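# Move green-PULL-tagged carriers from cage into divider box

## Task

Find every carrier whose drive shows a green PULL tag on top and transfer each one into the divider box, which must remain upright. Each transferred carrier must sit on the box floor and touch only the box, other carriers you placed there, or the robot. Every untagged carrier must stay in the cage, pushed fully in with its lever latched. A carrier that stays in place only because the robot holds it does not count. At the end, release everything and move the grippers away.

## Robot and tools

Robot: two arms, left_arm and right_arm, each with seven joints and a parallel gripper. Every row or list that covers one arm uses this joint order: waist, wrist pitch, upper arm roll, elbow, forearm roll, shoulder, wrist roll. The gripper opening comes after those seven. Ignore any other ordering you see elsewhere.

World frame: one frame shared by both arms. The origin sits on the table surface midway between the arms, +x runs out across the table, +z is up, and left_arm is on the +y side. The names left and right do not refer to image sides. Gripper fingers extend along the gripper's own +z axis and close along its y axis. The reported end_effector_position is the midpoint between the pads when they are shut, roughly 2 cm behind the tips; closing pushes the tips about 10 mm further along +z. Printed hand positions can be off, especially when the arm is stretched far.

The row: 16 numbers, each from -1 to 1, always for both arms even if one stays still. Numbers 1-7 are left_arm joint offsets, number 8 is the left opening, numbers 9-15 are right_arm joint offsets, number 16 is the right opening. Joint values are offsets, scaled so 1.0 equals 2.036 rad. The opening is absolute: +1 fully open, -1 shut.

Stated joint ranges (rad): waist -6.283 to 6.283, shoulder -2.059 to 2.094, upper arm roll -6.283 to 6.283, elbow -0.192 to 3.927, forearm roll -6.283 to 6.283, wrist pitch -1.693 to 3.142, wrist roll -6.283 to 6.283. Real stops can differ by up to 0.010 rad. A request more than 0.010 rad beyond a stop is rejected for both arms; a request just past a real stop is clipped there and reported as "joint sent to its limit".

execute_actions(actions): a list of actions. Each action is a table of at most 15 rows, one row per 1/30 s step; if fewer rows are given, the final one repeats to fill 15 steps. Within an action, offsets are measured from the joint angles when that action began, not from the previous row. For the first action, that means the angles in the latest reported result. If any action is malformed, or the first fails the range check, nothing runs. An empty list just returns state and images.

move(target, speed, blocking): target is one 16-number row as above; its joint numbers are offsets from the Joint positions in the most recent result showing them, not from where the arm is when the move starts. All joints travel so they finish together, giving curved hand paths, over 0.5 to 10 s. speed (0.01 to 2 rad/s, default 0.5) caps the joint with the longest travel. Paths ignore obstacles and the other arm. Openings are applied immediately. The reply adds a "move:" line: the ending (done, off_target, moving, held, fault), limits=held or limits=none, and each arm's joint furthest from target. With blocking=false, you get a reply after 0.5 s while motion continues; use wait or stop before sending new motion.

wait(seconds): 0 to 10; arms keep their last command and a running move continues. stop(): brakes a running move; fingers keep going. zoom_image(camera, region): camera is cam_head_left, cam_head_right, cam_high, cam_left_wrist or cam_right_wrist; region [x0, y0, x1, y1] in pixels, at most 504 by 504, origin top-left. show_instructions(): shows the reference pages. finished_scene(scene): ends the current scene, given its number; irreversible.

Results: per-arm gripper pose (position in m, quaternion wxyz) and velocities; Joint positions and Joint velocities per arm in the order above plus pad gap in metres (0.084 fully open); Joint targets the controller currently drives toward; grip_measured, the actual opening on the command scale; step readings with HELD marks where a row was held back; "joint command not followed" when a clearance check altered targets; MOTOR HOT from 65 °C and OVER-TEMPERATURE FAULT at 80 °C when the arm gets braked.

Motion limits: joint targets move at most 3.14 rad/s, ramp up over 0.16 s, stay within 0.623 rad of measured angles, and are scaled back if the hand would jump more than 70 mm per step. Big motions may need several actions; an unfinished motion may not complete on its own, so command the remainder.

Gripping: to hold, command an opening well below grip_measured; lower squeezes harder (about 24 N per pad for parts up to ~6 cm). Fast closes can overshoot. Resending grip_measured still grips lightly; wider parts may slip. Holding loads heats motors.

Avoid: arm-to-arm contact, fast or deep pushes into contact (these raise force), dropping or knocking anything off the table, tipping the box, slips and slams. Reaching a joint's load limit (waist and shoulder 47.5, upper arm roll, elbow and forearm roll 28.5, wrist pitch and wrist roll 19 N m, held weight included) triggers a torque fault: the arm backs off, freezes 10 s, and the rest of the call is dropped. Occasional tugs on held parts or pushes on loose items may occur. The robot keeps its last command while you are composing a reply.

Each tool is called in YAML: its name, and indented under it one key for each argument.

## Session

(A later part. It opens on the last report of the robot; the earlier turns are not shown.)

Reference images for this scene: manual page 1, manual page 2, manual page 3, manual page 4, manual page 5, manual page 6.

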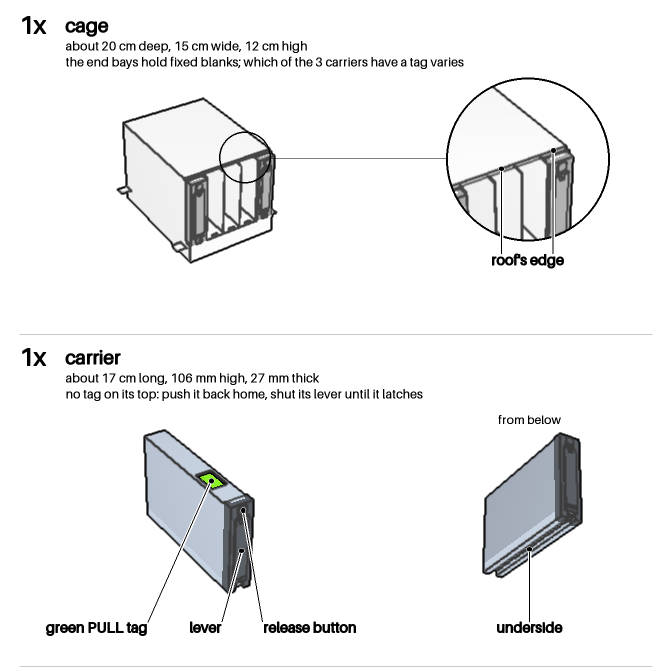

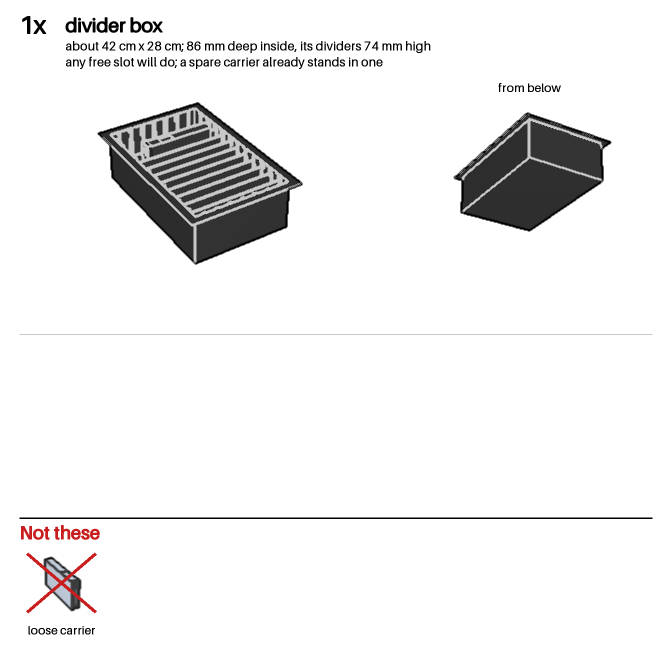

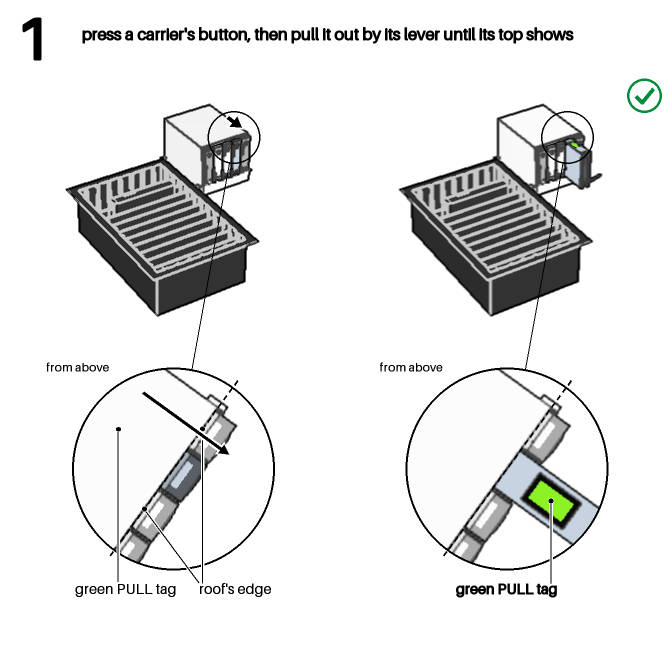

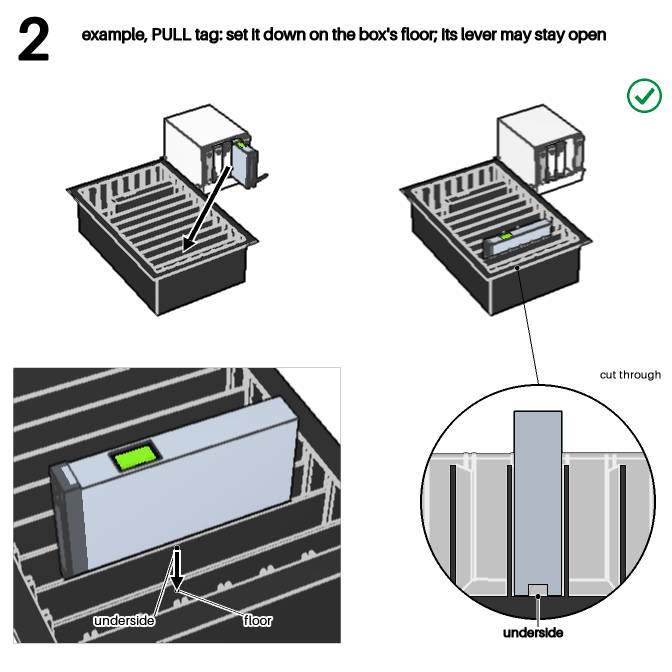

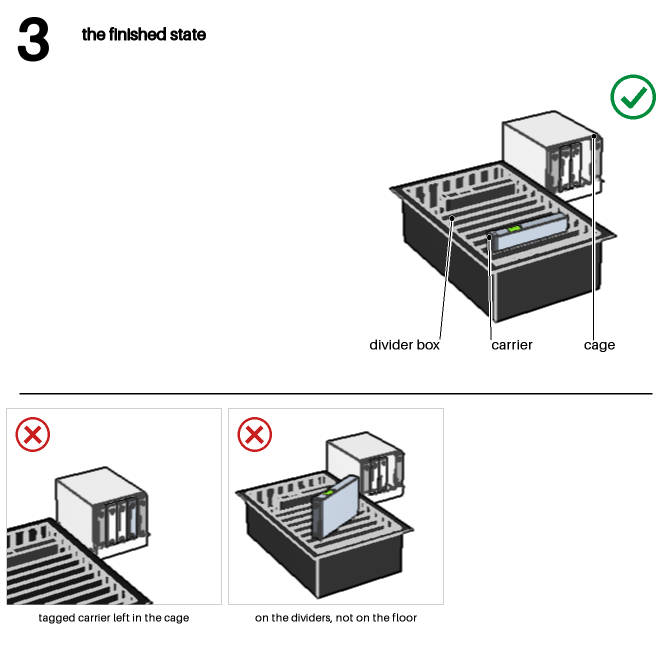

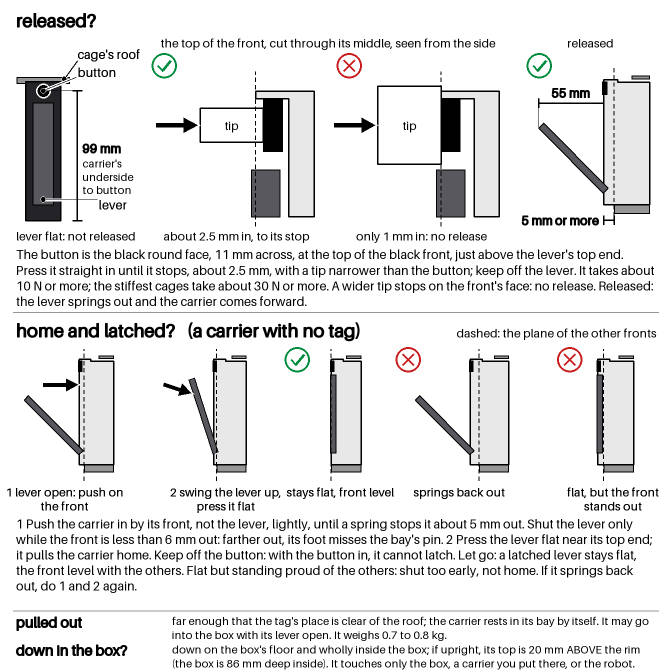

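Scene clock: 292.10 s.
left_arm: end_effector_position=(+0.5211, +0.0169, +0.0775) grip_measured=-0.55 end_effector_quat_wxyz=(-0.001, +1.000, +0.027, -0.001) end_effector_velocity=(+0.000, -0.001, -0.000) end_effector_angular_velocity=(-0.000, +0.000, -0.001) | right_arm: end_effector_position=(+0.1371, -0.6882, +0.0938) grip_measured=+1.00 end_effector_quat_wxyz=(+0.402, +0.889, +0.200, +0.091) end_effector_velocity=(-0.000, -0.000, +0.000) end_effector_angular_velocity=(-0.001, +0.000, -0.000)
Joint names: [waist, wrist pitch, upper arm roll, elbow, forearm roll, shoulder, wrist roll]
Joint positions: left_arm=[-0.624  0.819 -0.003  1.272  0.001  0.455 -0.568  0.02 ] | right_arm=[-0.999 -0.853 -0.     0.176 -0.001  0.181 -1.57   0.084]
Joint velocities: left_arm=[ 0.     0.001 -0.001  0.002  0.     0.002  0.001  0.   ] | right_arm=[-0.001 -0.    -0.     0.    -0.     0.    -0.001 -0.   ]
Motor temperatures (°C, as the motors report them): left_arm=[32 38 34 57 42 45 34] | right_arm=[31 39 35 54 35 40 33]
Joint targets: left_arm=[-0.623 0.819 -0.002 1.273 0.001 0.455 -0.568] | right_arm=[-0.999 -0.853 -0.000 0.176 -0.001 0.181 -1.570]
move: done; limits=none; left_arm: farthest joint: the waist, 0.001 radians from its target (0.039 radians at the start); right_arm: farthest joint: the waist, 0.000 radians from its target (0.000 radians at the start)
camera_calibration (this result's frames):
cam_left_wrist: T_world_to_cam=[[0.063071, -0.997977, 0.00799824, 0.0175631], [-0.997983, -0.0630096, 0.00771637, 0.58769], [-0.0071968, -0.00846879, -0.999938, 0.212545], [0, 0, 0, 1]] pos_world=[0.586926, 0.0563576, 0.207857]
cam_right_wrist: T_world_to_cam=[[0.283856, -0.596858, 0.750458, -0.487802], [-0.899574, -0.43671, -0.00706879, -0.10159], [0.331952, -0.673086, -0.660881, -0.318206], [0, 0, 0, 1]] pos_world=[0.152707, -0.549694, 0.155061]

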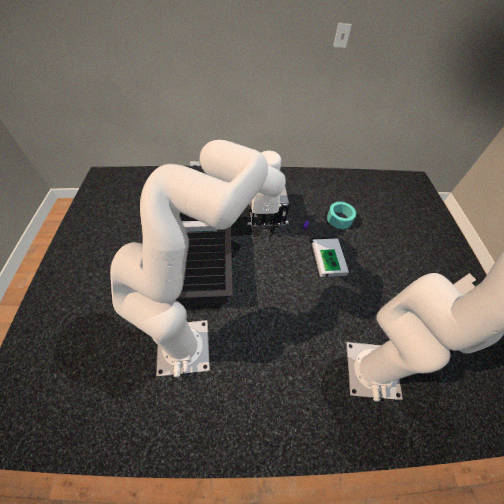

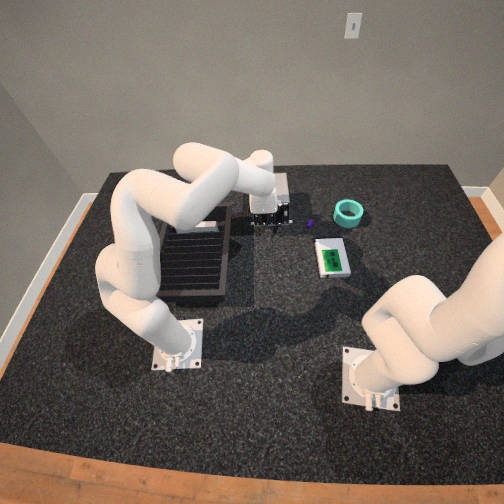

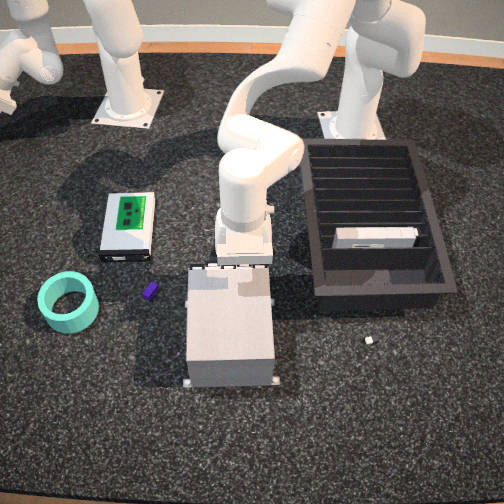

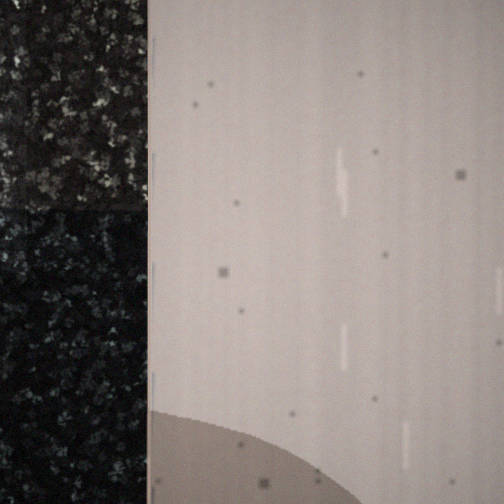

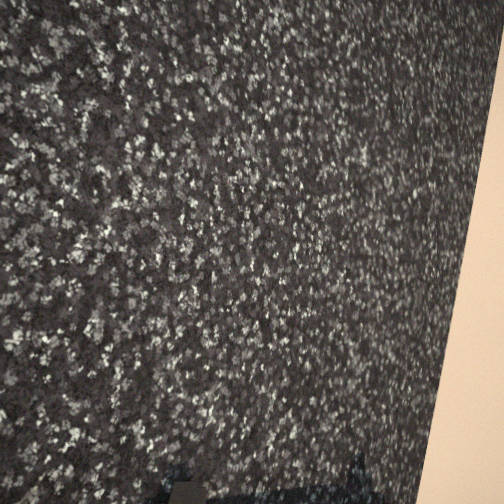

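execute_actions:
  actions: []

Scene clock: 309.60 s.
left_arm: end_effector_position=(+0.5222, +0.0173, +0.0779) grip_measured=-0.55 end_effector_quat_wxyz=(-0.000, +1.000, +0.028, -0.000) end_effector_velocity=(-0.000, -0.000, -0.000) end_effector_angular_velocity=(-0.000, +0.000, -0.001) | right_arm: end_effector_position=(+0.1371, -0.6882, +0.0938) grip_measured=+1.00 end_effector_quat_wxyz=(+0.402, +0.889, +0.200, +0.091) end_effector_velocity=(+0.000, +0.000, -0.000) end_effector_angular_velocity=(+0.001, +0.001, +0.002)
Joint names: [waist, wrist pitch, upper arm roll, elbow, forearm roll, shoulder, wrist roll]
Joint positions: left_arm=[-0.623  0.819 -0.002  1.273  0.001  0.455 -0.568  0.02 ] | right_arm=[-0.999 -0.853 -0.     0.176 -0.001  0.181 -1.57   0.084]
Joint velocities: left_arm=[ 0.    -0.    -0.001 -0.     0.     0.     0.001  0.   ] | right_arm=[-0.     0.001  0.    -0.001 -0.001  0.    -0.001 -0.   ]
Motor temperatures (°C, as the motors report them): left_arm=[32 40 35 62 42 46 34] | right_arm=[31 39 35 54 35 40 33]
Joint targets: left_arm=[-0.623 0.819 -0.002 1.273 0.001 0.455 -0.568] | right_arm=[-0.999 -0.853 -0.000 0.176 -0.001 0.181 -1.570]
camera_calibration (this result's frames):
cam_left_wrist: T_world_to_cam=[[0.0641346, -0.997904, 0.00860708, 0.0172822], [-0.997928, -0.0640866, 0.00574014, 0.588919], [-0.00517651, -0.00895739, -0.999946, 0.211933], [0, 0, 0, 1]] pos_world=[0.587687, 0.0568861, 0.208393]
cam_right_wrist: T_world_to_cam=[[0.283856, -0.596858, 0.750458, -0.487802], [-0.899574, -0.43671, -0.00706888, -0.10159], [0.331952, -0.673086, -0.660881, -0.318206], [0, 0, 0, 1]] pos_world=[0.152707, -0.549694, 0.155061]

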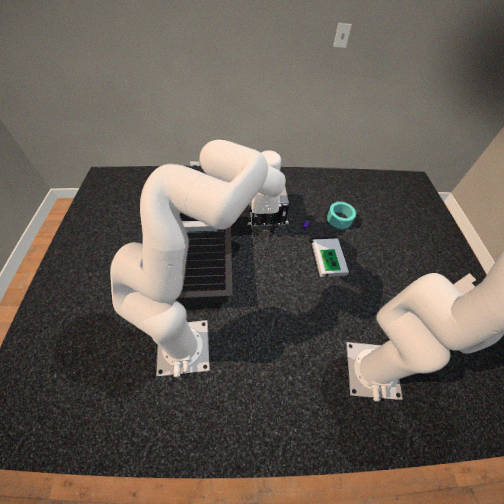

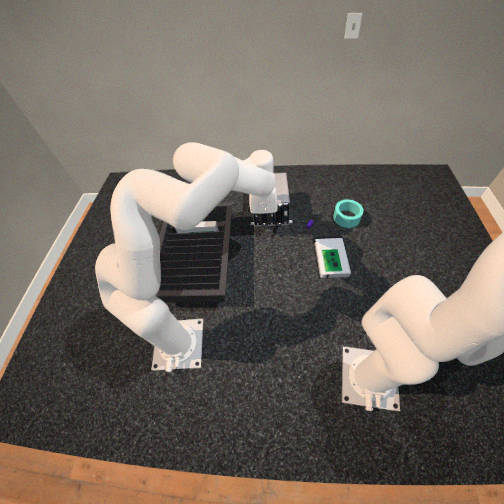

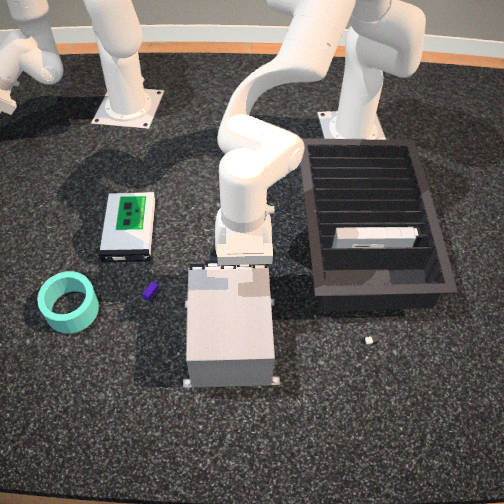

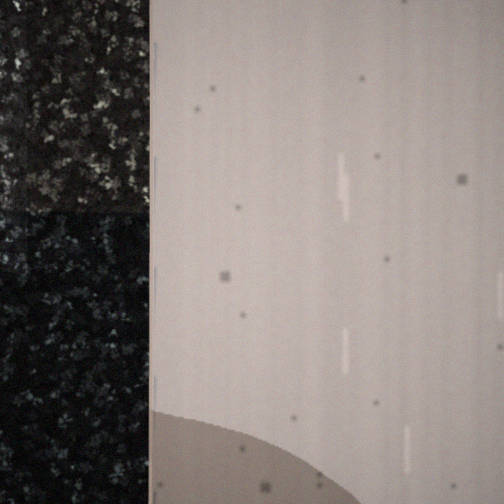

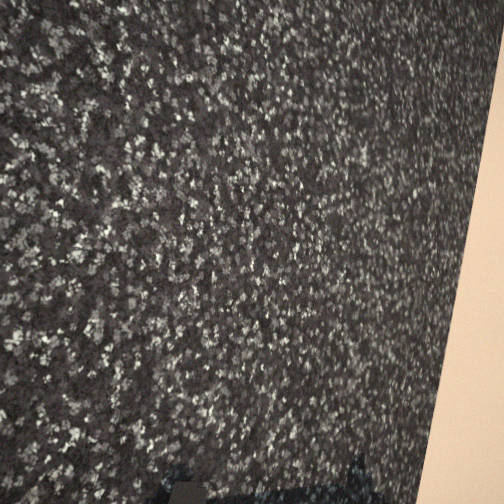

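move:
  target: [-0.0349,-0.0405,0.001,-0.1154,0,-0.0754,-0.0346,-0.53,0,0,0,0,0,0,0,1]
  speed: 0.25

show_instructions:

Scene clock: 327.10 s.
left_arm: end_effector_position=(+0.4573, +0.0142, +0.0780) grip_measured=-0.55 end_effector_quat_wxyz=(-0.000, +1.000, +0.028, +0.000) end_effector_velocity=(-0.000, -0.000, +0.000) end_effector_angular_velocity=(-0.001, -0.001, +0.000) | right_arm: end_effector_position=(+0.1371, -0.6882, +0.0938) grip_measured=+1.00 end_effector_quat_wxyz=(+0.402, +0.889, +0.200, +0.091) end_effector_velocity=(+0.000, -0.000, +0.000) end_effector_angular_velocity=(-0.001, -0.000, +0.001)
Joint names: [waist, wrist pitch, upper arm roll, elbow, forearm roll, shoulder, wrist roll]
Joint positions: left_arm=[-0.694  0.736  0.     1.038  0.001  0.302 -0.638  0.02 ] | right_arm=[-0.999 -0.853 -0.     0.176 -0.001  0.181 -1.57   0.084]
Joint velocities: left_arm=[-0.001 -0.002  0.    -0.003 -0.    -0.002 -0.001 -0.   ] | right_arm=[ 0.001 -0.001 -0.     0.     0.     0.    -0.     0.   ]
Motor temperatures (°C, as the motors report them): left_arm=[32 41 35 64 42 47 34] | right_arm=[31 39 35 54 35 40 33]
Joint targets: left_arm=[-0.694 0.736 0.000 1.038 0.001 0.302 -0.638] | right_arm=[-0.999 -0.853 -0.000 0.176 -0.001 0.181 -1.570]
MOTOR HOT: a motor of the left arm reached 65 °C. Now the hottest motor of the left arm, the elbow, reports 64 °C. The temperature limit of the motors' drives, at which the controller stops that arm, is 80 °C. To cool a motor, set the load down, stop pushing, or move to a pose that needs little force.
move: done; limits=none; left_arm: farthest joint: the waist, 0.000 radians from its target (0.071 radians at the start); right_arm: farthest joint: the waist, 0.000 radians from its target (0.000 radians at the start)
camera_calibration (this result's frames):
cam_left_wrist: T_world_to_cam=[[0.0654395, -0.99782, 0.00859216, 0.0178162], [-0.997849, -0.0654036, 0.00438784, 0.52411], [-0.00381631, -0.00886082, -0.999953, 0.211046], [0, 0, 0, 1]] pos_world=[0.522622, 0.0539261, 0.208583]
cam_right_wrist: T_world_to_cam=[[0.283856, -0.596858, 0.750458, -0.487802], [-0.899574, -0.43671, -0.00706899, -0.10159], [0.331952, -0.673086, -0.660881, -0.318206], [0, 0, 0, 1]] pos_world=[0.152707, -0.549694, 0.155061]

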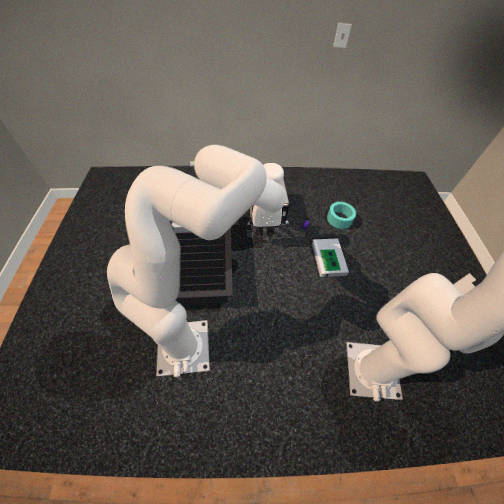

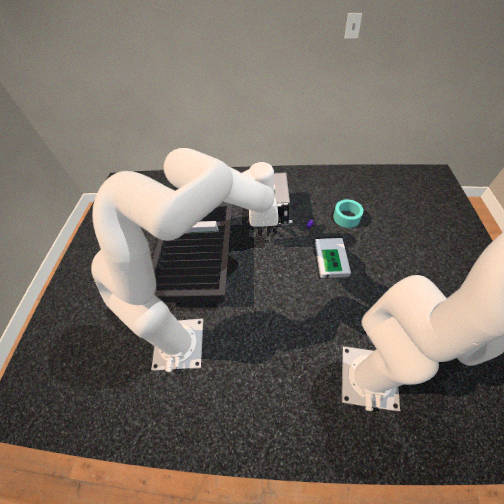

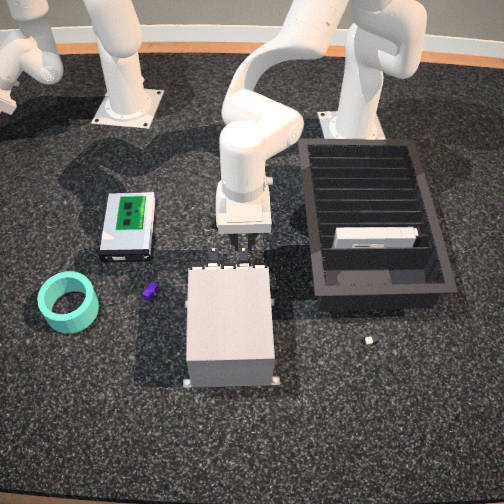

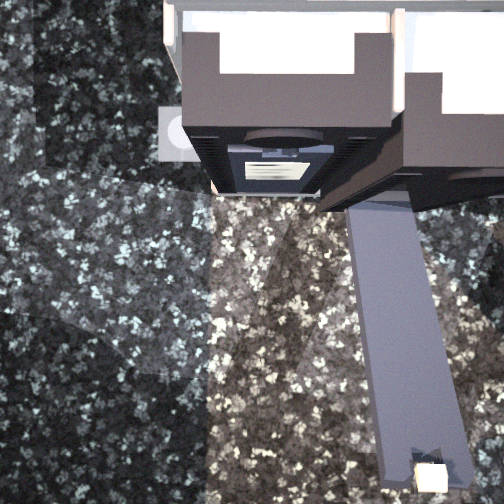

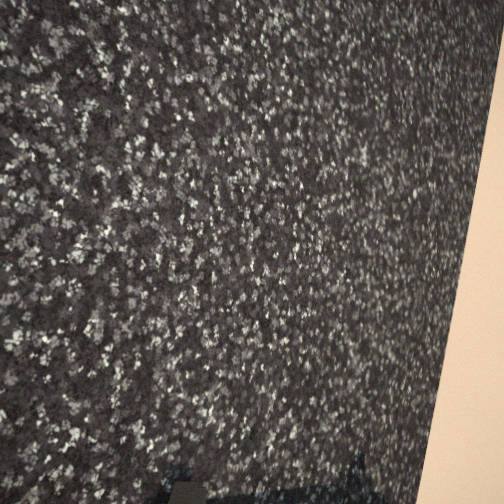

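Reference images for this scene: manual page 1, manual page 2, manual page 3, manual page 4, manual page 5, manual page 6.

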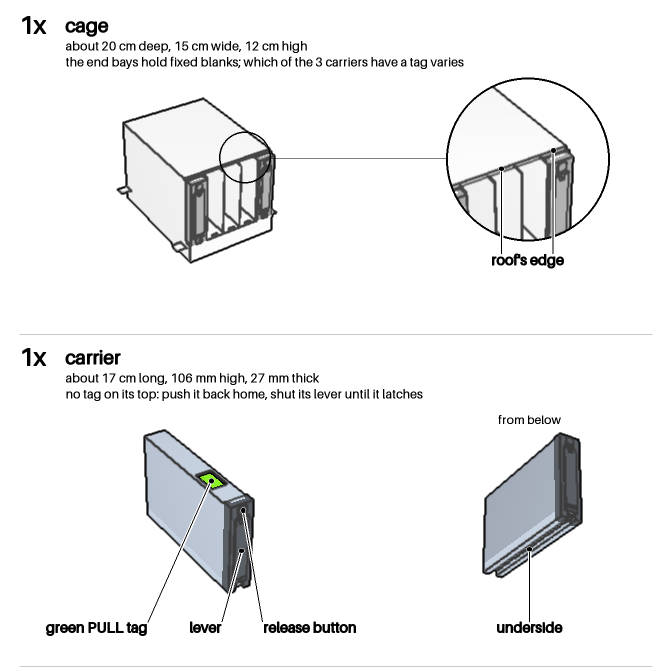

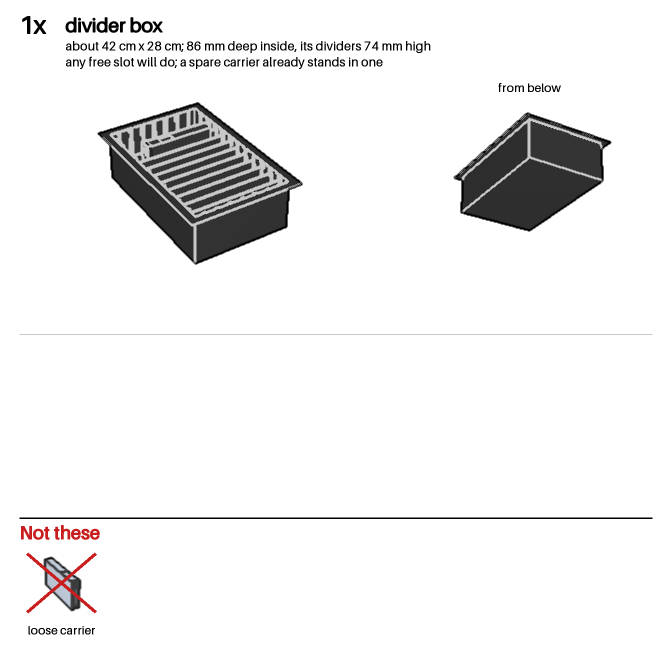

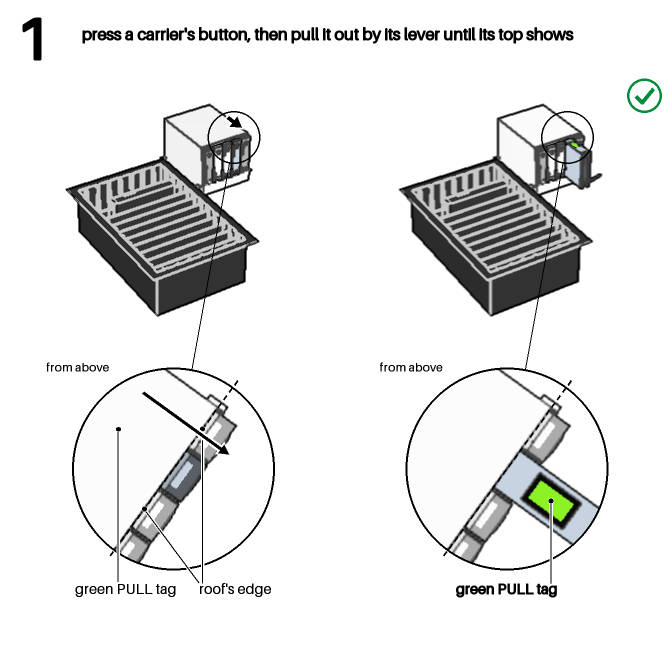

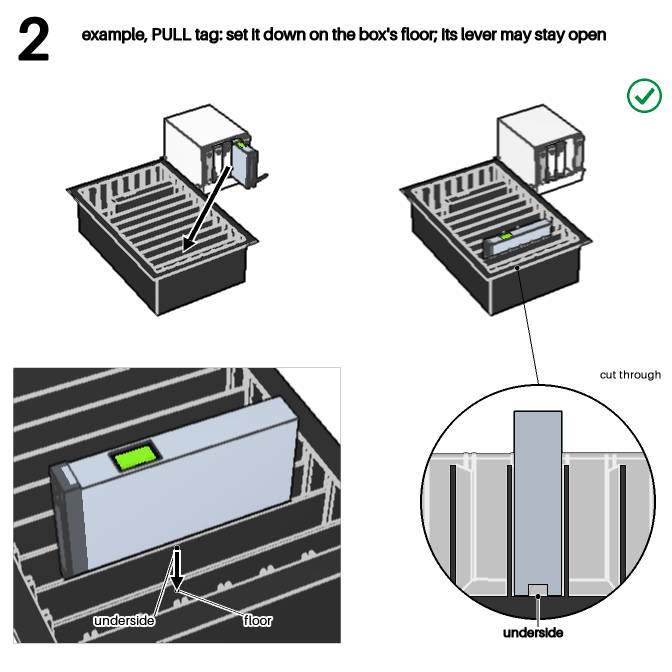

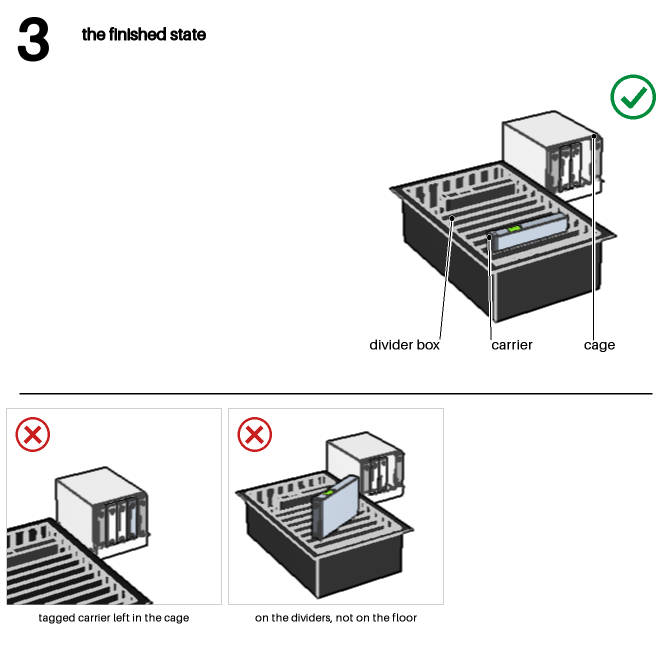

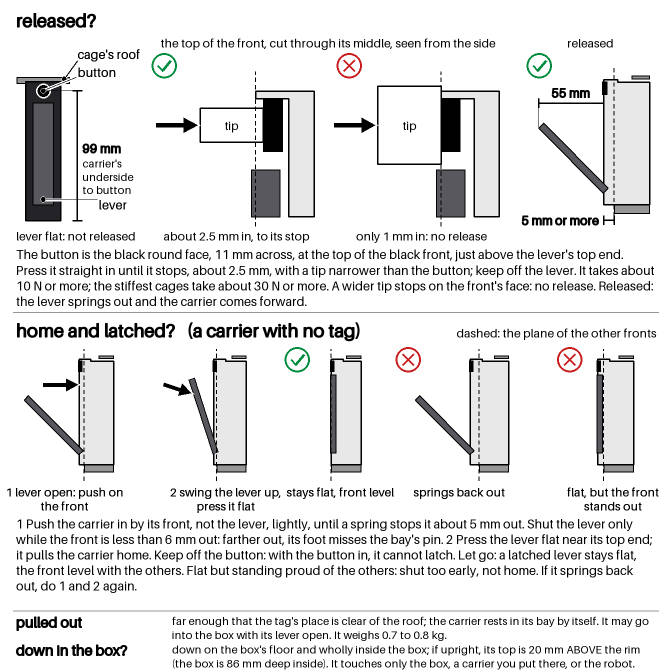

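move:
  target: [0.0112,0.0103,0,-0.0126,0,-0.0229,0.011,-0.55,0,0,0,0,0,0,0,1]
  speed: 0.15

Scene clock: 333.30 s.
left_arm: end_effector_position=(+0.4564, +0.0281, +0.0901) grip_measured=-0.57 end_effector_quat_wxyz=(-0.000, +1.000, +0.028, +0.000) end_effector_velocity=(+0.000, +0.001, +0.001) end_effector_angular_velocity=(-0.000, -0.001, -0.001) | right_arm: end_effector_position=(+0.1371, -0.6882, +0.0938) grip_measured=+1.00 end_effector_quat_wxyz=(+0.402, +0.889, +0.200, +0.091) end_effector_velocity=(+0.000, -0.000, +0.000) end_effector_angular_velocity=(-0.001, -0.001, +0.000)
Joint names: [waist, wrist pitch, upper arm roll, elbow, forearm roll, shoulder, wrist roll]
Joint positions: left_arm=[-0.672  0.757  0.     1.013  0.001  0.256 -0.616  0.019] | right_arm=[-0.999 -0.853 -0.     0.176 -0.001  0.181 -1.57   0.084]
Joint velocities: left_arm=[ 0.001  0.001  0.    -0.001  0.    -0.003  0.002 -0.   ] | right_arm=[ 0.    -0.001 -0.     0.    -0.001 -0.     0.001 -0.   ]
Motor temperatures (°C, as the motors report them): left_arm=[32 40 35 62 42 46 34] | right_arm=[31 39 35 54 35 40 33]
Joint targets: left_arm=[-0.671 0.757 0.000 1.013 0.001 0.255 -0.616] | right_arm=[-0.999 -0.853 -0.000 0.176 -0.001 0.181 -1.570]
MOTOR HOT: cleared. Now the hottest motor of the left arm, the elbow, reports 62 °C.
move: done; limits=none; left_arm: farthest joint: the elbow, 0.001 radians from its target (0.026 radians at the start); right_arm: farthest joint: the waist, 0.000 radians from its target (0.000 radians at the start)
camera_calibration (this result's frames):
cam_left_wrist: T_world_to_cam=[[0.0656739, -0.997805, 0.00847759, 0.0315305], [-0.997833, -0.0656368, 0.00458534, 0.523969], [-0.00401883, -0.00876035, -0.999954, 0.223284], [0, 0, 0, 1]] pos_world=[0.52166, 0.067809, 0.220604]
cam_right_wrist: T_world_to_cam=[[0.283855, -0.596858, 0.750458, -0.487802], [-0.899574, -0.43671, -0.00706908, -0.10159], [0.331952, -0.673086, -0.660881, -0.318206], [0, 0, 0, 1]] pos_world=[0.152707, -0.549694, 0.155061]

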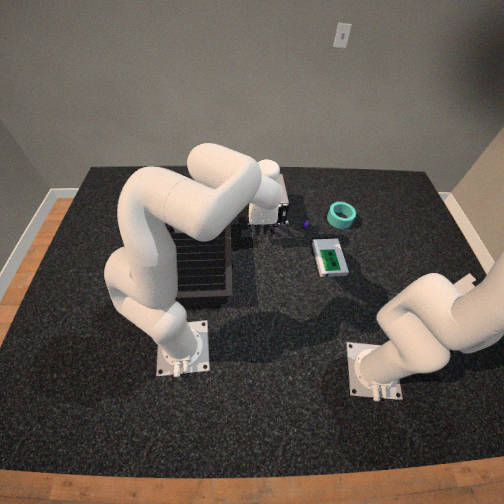

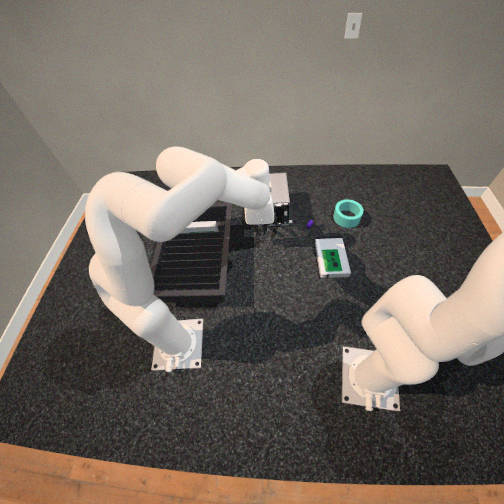

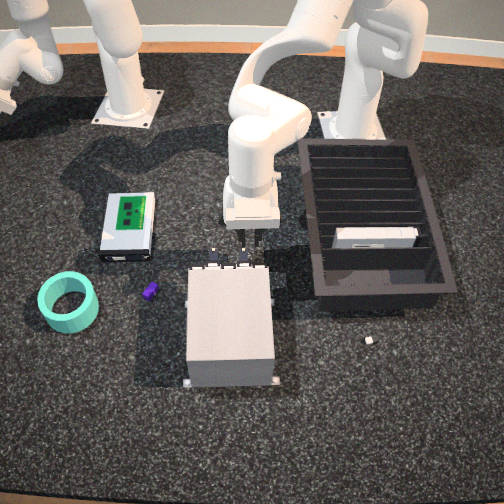

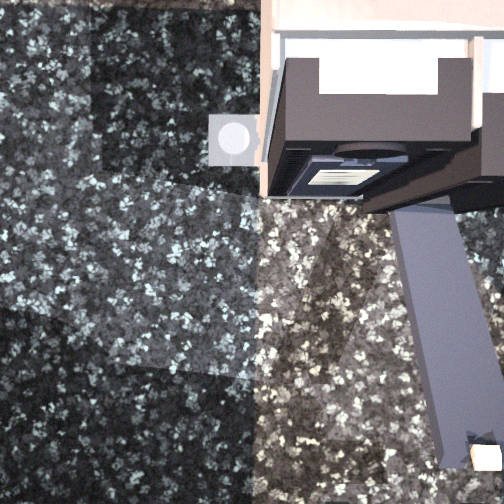

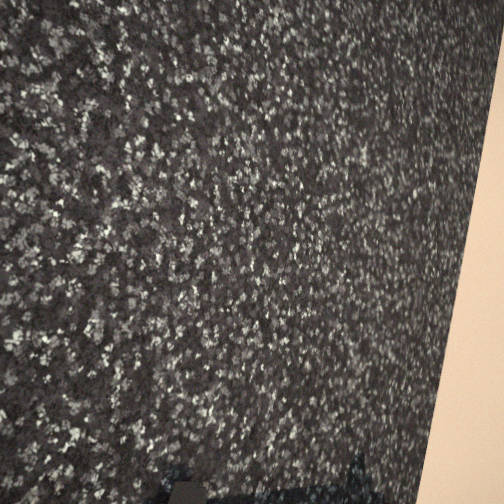

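move:
  target: [0.0209,0.0203,0,0.0639,0,0.0436,0.0207,-0.55,0,0,0,0,0,0,0,1]
  speed: 0.12

Scene clock: 338.70 s.
left_arm: end_effector_position=(+0.4942, +0.0306, +0.0902) grip_measured=-0.57 end_effector_quat_wxyz=(-0.000, +1.000, +0.029, +0.000) end_effector_velocity=(+0.001, +0.001, -0.001) end_effector_angular_velocity=(+0.002, +0.002, +0.003) | right_arm: end_effector_position=(+0.1371, -0.6882, +0.0938) grip_measured=+1.00 end_effector_quat_wxyz=(+0.402, +0.889, +0.200, +0.091) end_effector_velocity=(+0.000, +0.000, -0.000) end_effector_angular_velocity=(-0.000, +0.000, +0.001)
Joint names: [waist, wrist pitch, upper arm roll, elbow, forearm roll, shoulder, wrist roll]
Joint positions: left_arm=[-0.629  0.798  0.     1.143  0.001  0.344 -0.574  0.019] | right_arm=[-0.999 -0.853 -0.     0.176 -0.001  0.181 -1.57   0.084]
Joint velocities: left_arm=[ 0.001  0.002  0.002  0.002  0.     0.003 -0.     0.   ] | right_arm=[ 0.    -0.     0.    -0.    -0.001  0.    -0.     0.   ]
Motor temperatures (°C, as the motors report them): left_arm=[32 40 35 61 42 46 34] | right_arm=[31 39 35 54 35 40 33]
Joint targets: left_arm=[-0.629 0.798 0.000 1.143 0.001 0.344 -0.574] | right_arm=[-0.999 -0.853 -0.000 0.176 -0.001 0.181 -1.570]
move: done; limits=none; left_arm: farthest joint: the shoulder, 0.001 radians from its target (0.089 radians at the start); right_arm: farthest joint: the waist, 0.000 radians from its target (0.000 radians at the start)
camera_calibration (this result's frames):
cam_left_wrist: T_world_to_cam=[[0.0659267, -0.997788, 0.00849858, 0.0314011], [-0.997817, -0.0658904, 0.00448222, 0.561906], [-0.00391233, -0.00877552, -0.999954, 0.223559], [0, 0, 0, 1]] pos_world=[0.559483, 0.0703177, 0.220763]
cam_right_wrist: T_world_to_cam=[[0.283855, -0.596858, 0.750457, -0.487802], [-0.899574, -0.43671, -0.00706911, -0.10159], [0.331952, -0.673086, -0.660881, -0.318205], [0, 0, 0, 1]] pos_world=[0.152707, -0.549694, 0.155061]

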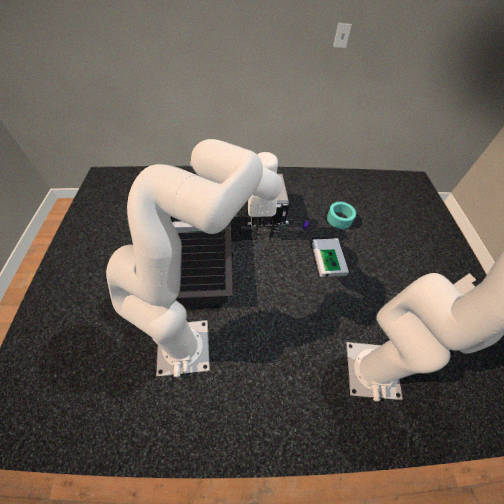

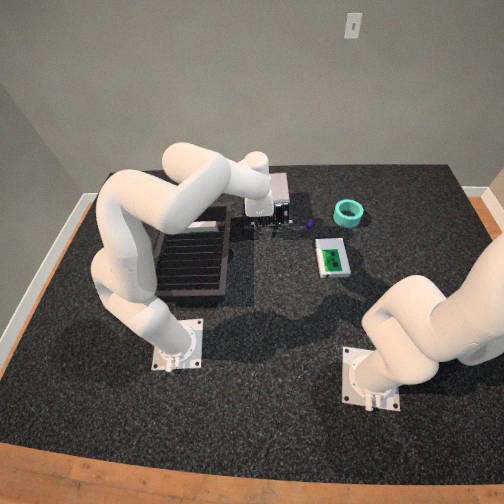

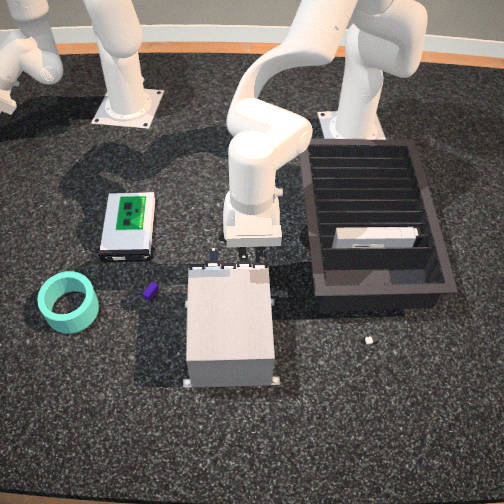

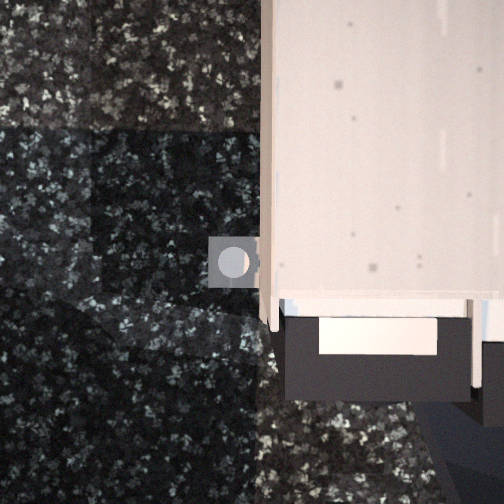

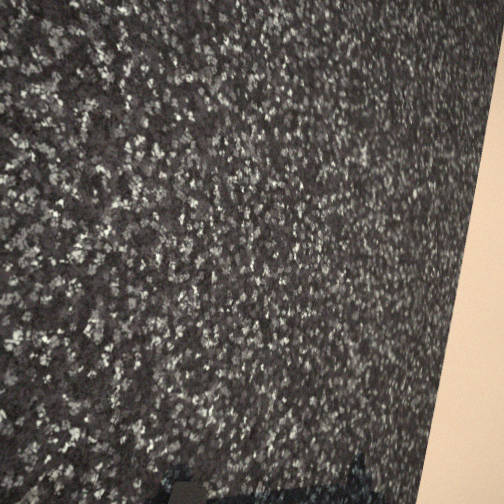

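move:
  target: [0.018,0.0245,0,0.0705,0,0.0465,0.0183,-0.55,0,0,0,0,0,0,0,1]
  speed: 0.08

Scene clock: 344.90 s.
left_arm: end_effector_position=(+0.5263, +0.0314, +0.0874) grip_measured=-0.57 end_effector_quat_wxyz=(-0.003, +1.000, +0.026, -0.007) end_effector_velocity=(+0.001, +0.001, +0.000) end_effector_angular_velocity=(+0.000, -0.001, +0.000) | right_arm: end_effector_position=(+0.1371, -0.6882, +0.0938) grip_measured=+1.00 end_effector_quat_wxyz=(+0.402, +0.889, +0.200, +0.091) end_effector_velocity=(+0.001, +0.000, -0.000) end_effector_angular_velocity=(+0.001, +0.001, +0.002)
Joint names: [waist, wrist pitch, upper arm roll, elbow, forearm roll, shoulder, wrist roll]
Joint positions: left_arm=[-0.594  0.86  -0.004  1.283  0.001  0.439 -0.536  0.019] | right_arm=[-0.999 -0.853 -0.     0.176 -0.001  0.181 -1.57   0.084]
Joint velocities: left_arm=[ 0.006 -0.    -0.004  0.     0.003 -0.     0.    -0.   ] | right_arm=[ 0.002  0.001  0.    -0.     0.001 -0.    -0.001  0.   ]
Motor temperatures (°C, as the motors report them): left_arm=[32 40 35 61 42 46 34] | right_arm=[31 39 35 54 35 40 33]
Joint targets: left_arm=[-0.592 0.848 0.000 1.286 0.001 0.439 -0.536] | right_arm=[-0.999 -0.853 -0.000 0.176 -0.001 0.181 -1.570]
move: off_target (left_arm); limits=none; left_arm: farthest joint: the wrist pitch, 0.012 radians from its target (0.050 radians at the start); right_arm: farthest joint: the waist, 0.000 radians from its target (0.000 radians at the start)
camera_calibration (this result's frames):
cam_left_wrist: T_world_to_cam=[[0.0600603, -0.998192, 0.00214798, 0.0337769], [-0.998004, -0.0600066, 0.0196704, 0.592601], [-0.0195059, -0.0033251, -0.999804, 0.228935], [0, 0, 0, 1]] pos_world=[0.593855, 0.0700371, 0.217161]
cam_right_wrist: T_world_to_cam=[[0.283855, -0.596858, 0.750457, -0.487802], [-0.899574, -0.43671, -0.00706907, -0.10159], [0.331952, -0.673086, -0.660881, -0.318206], [0, 0, 0, 1]] pos_world=[0.152707, -0.549694, 0.155061]

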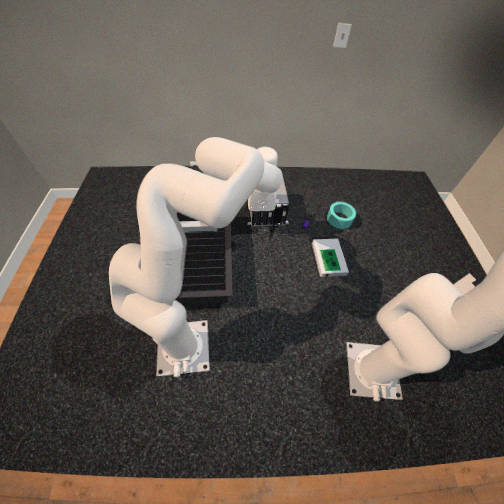

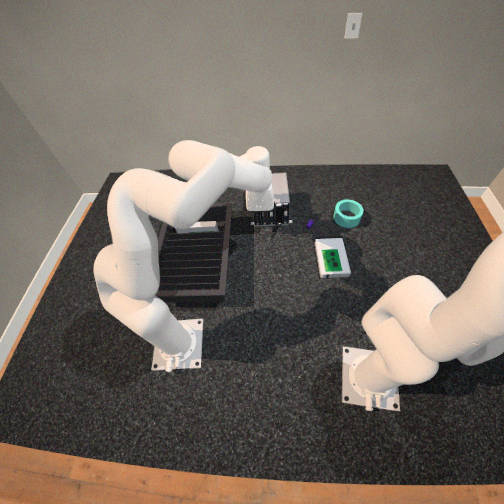

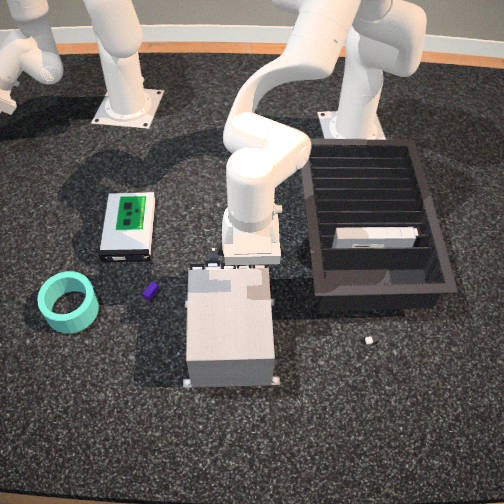

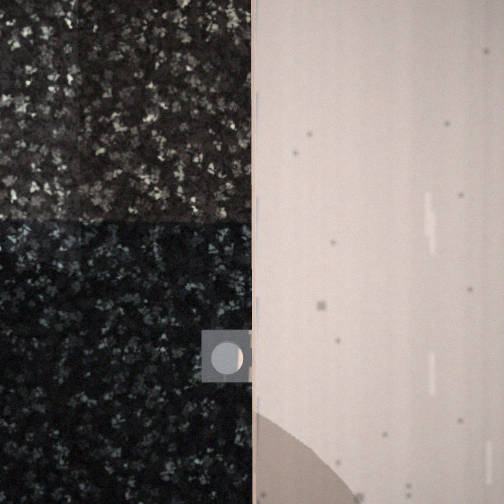

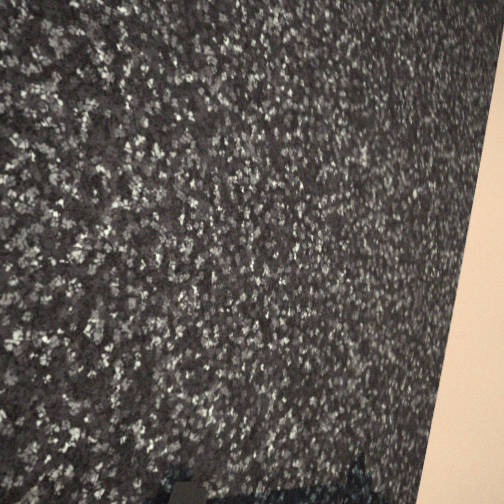

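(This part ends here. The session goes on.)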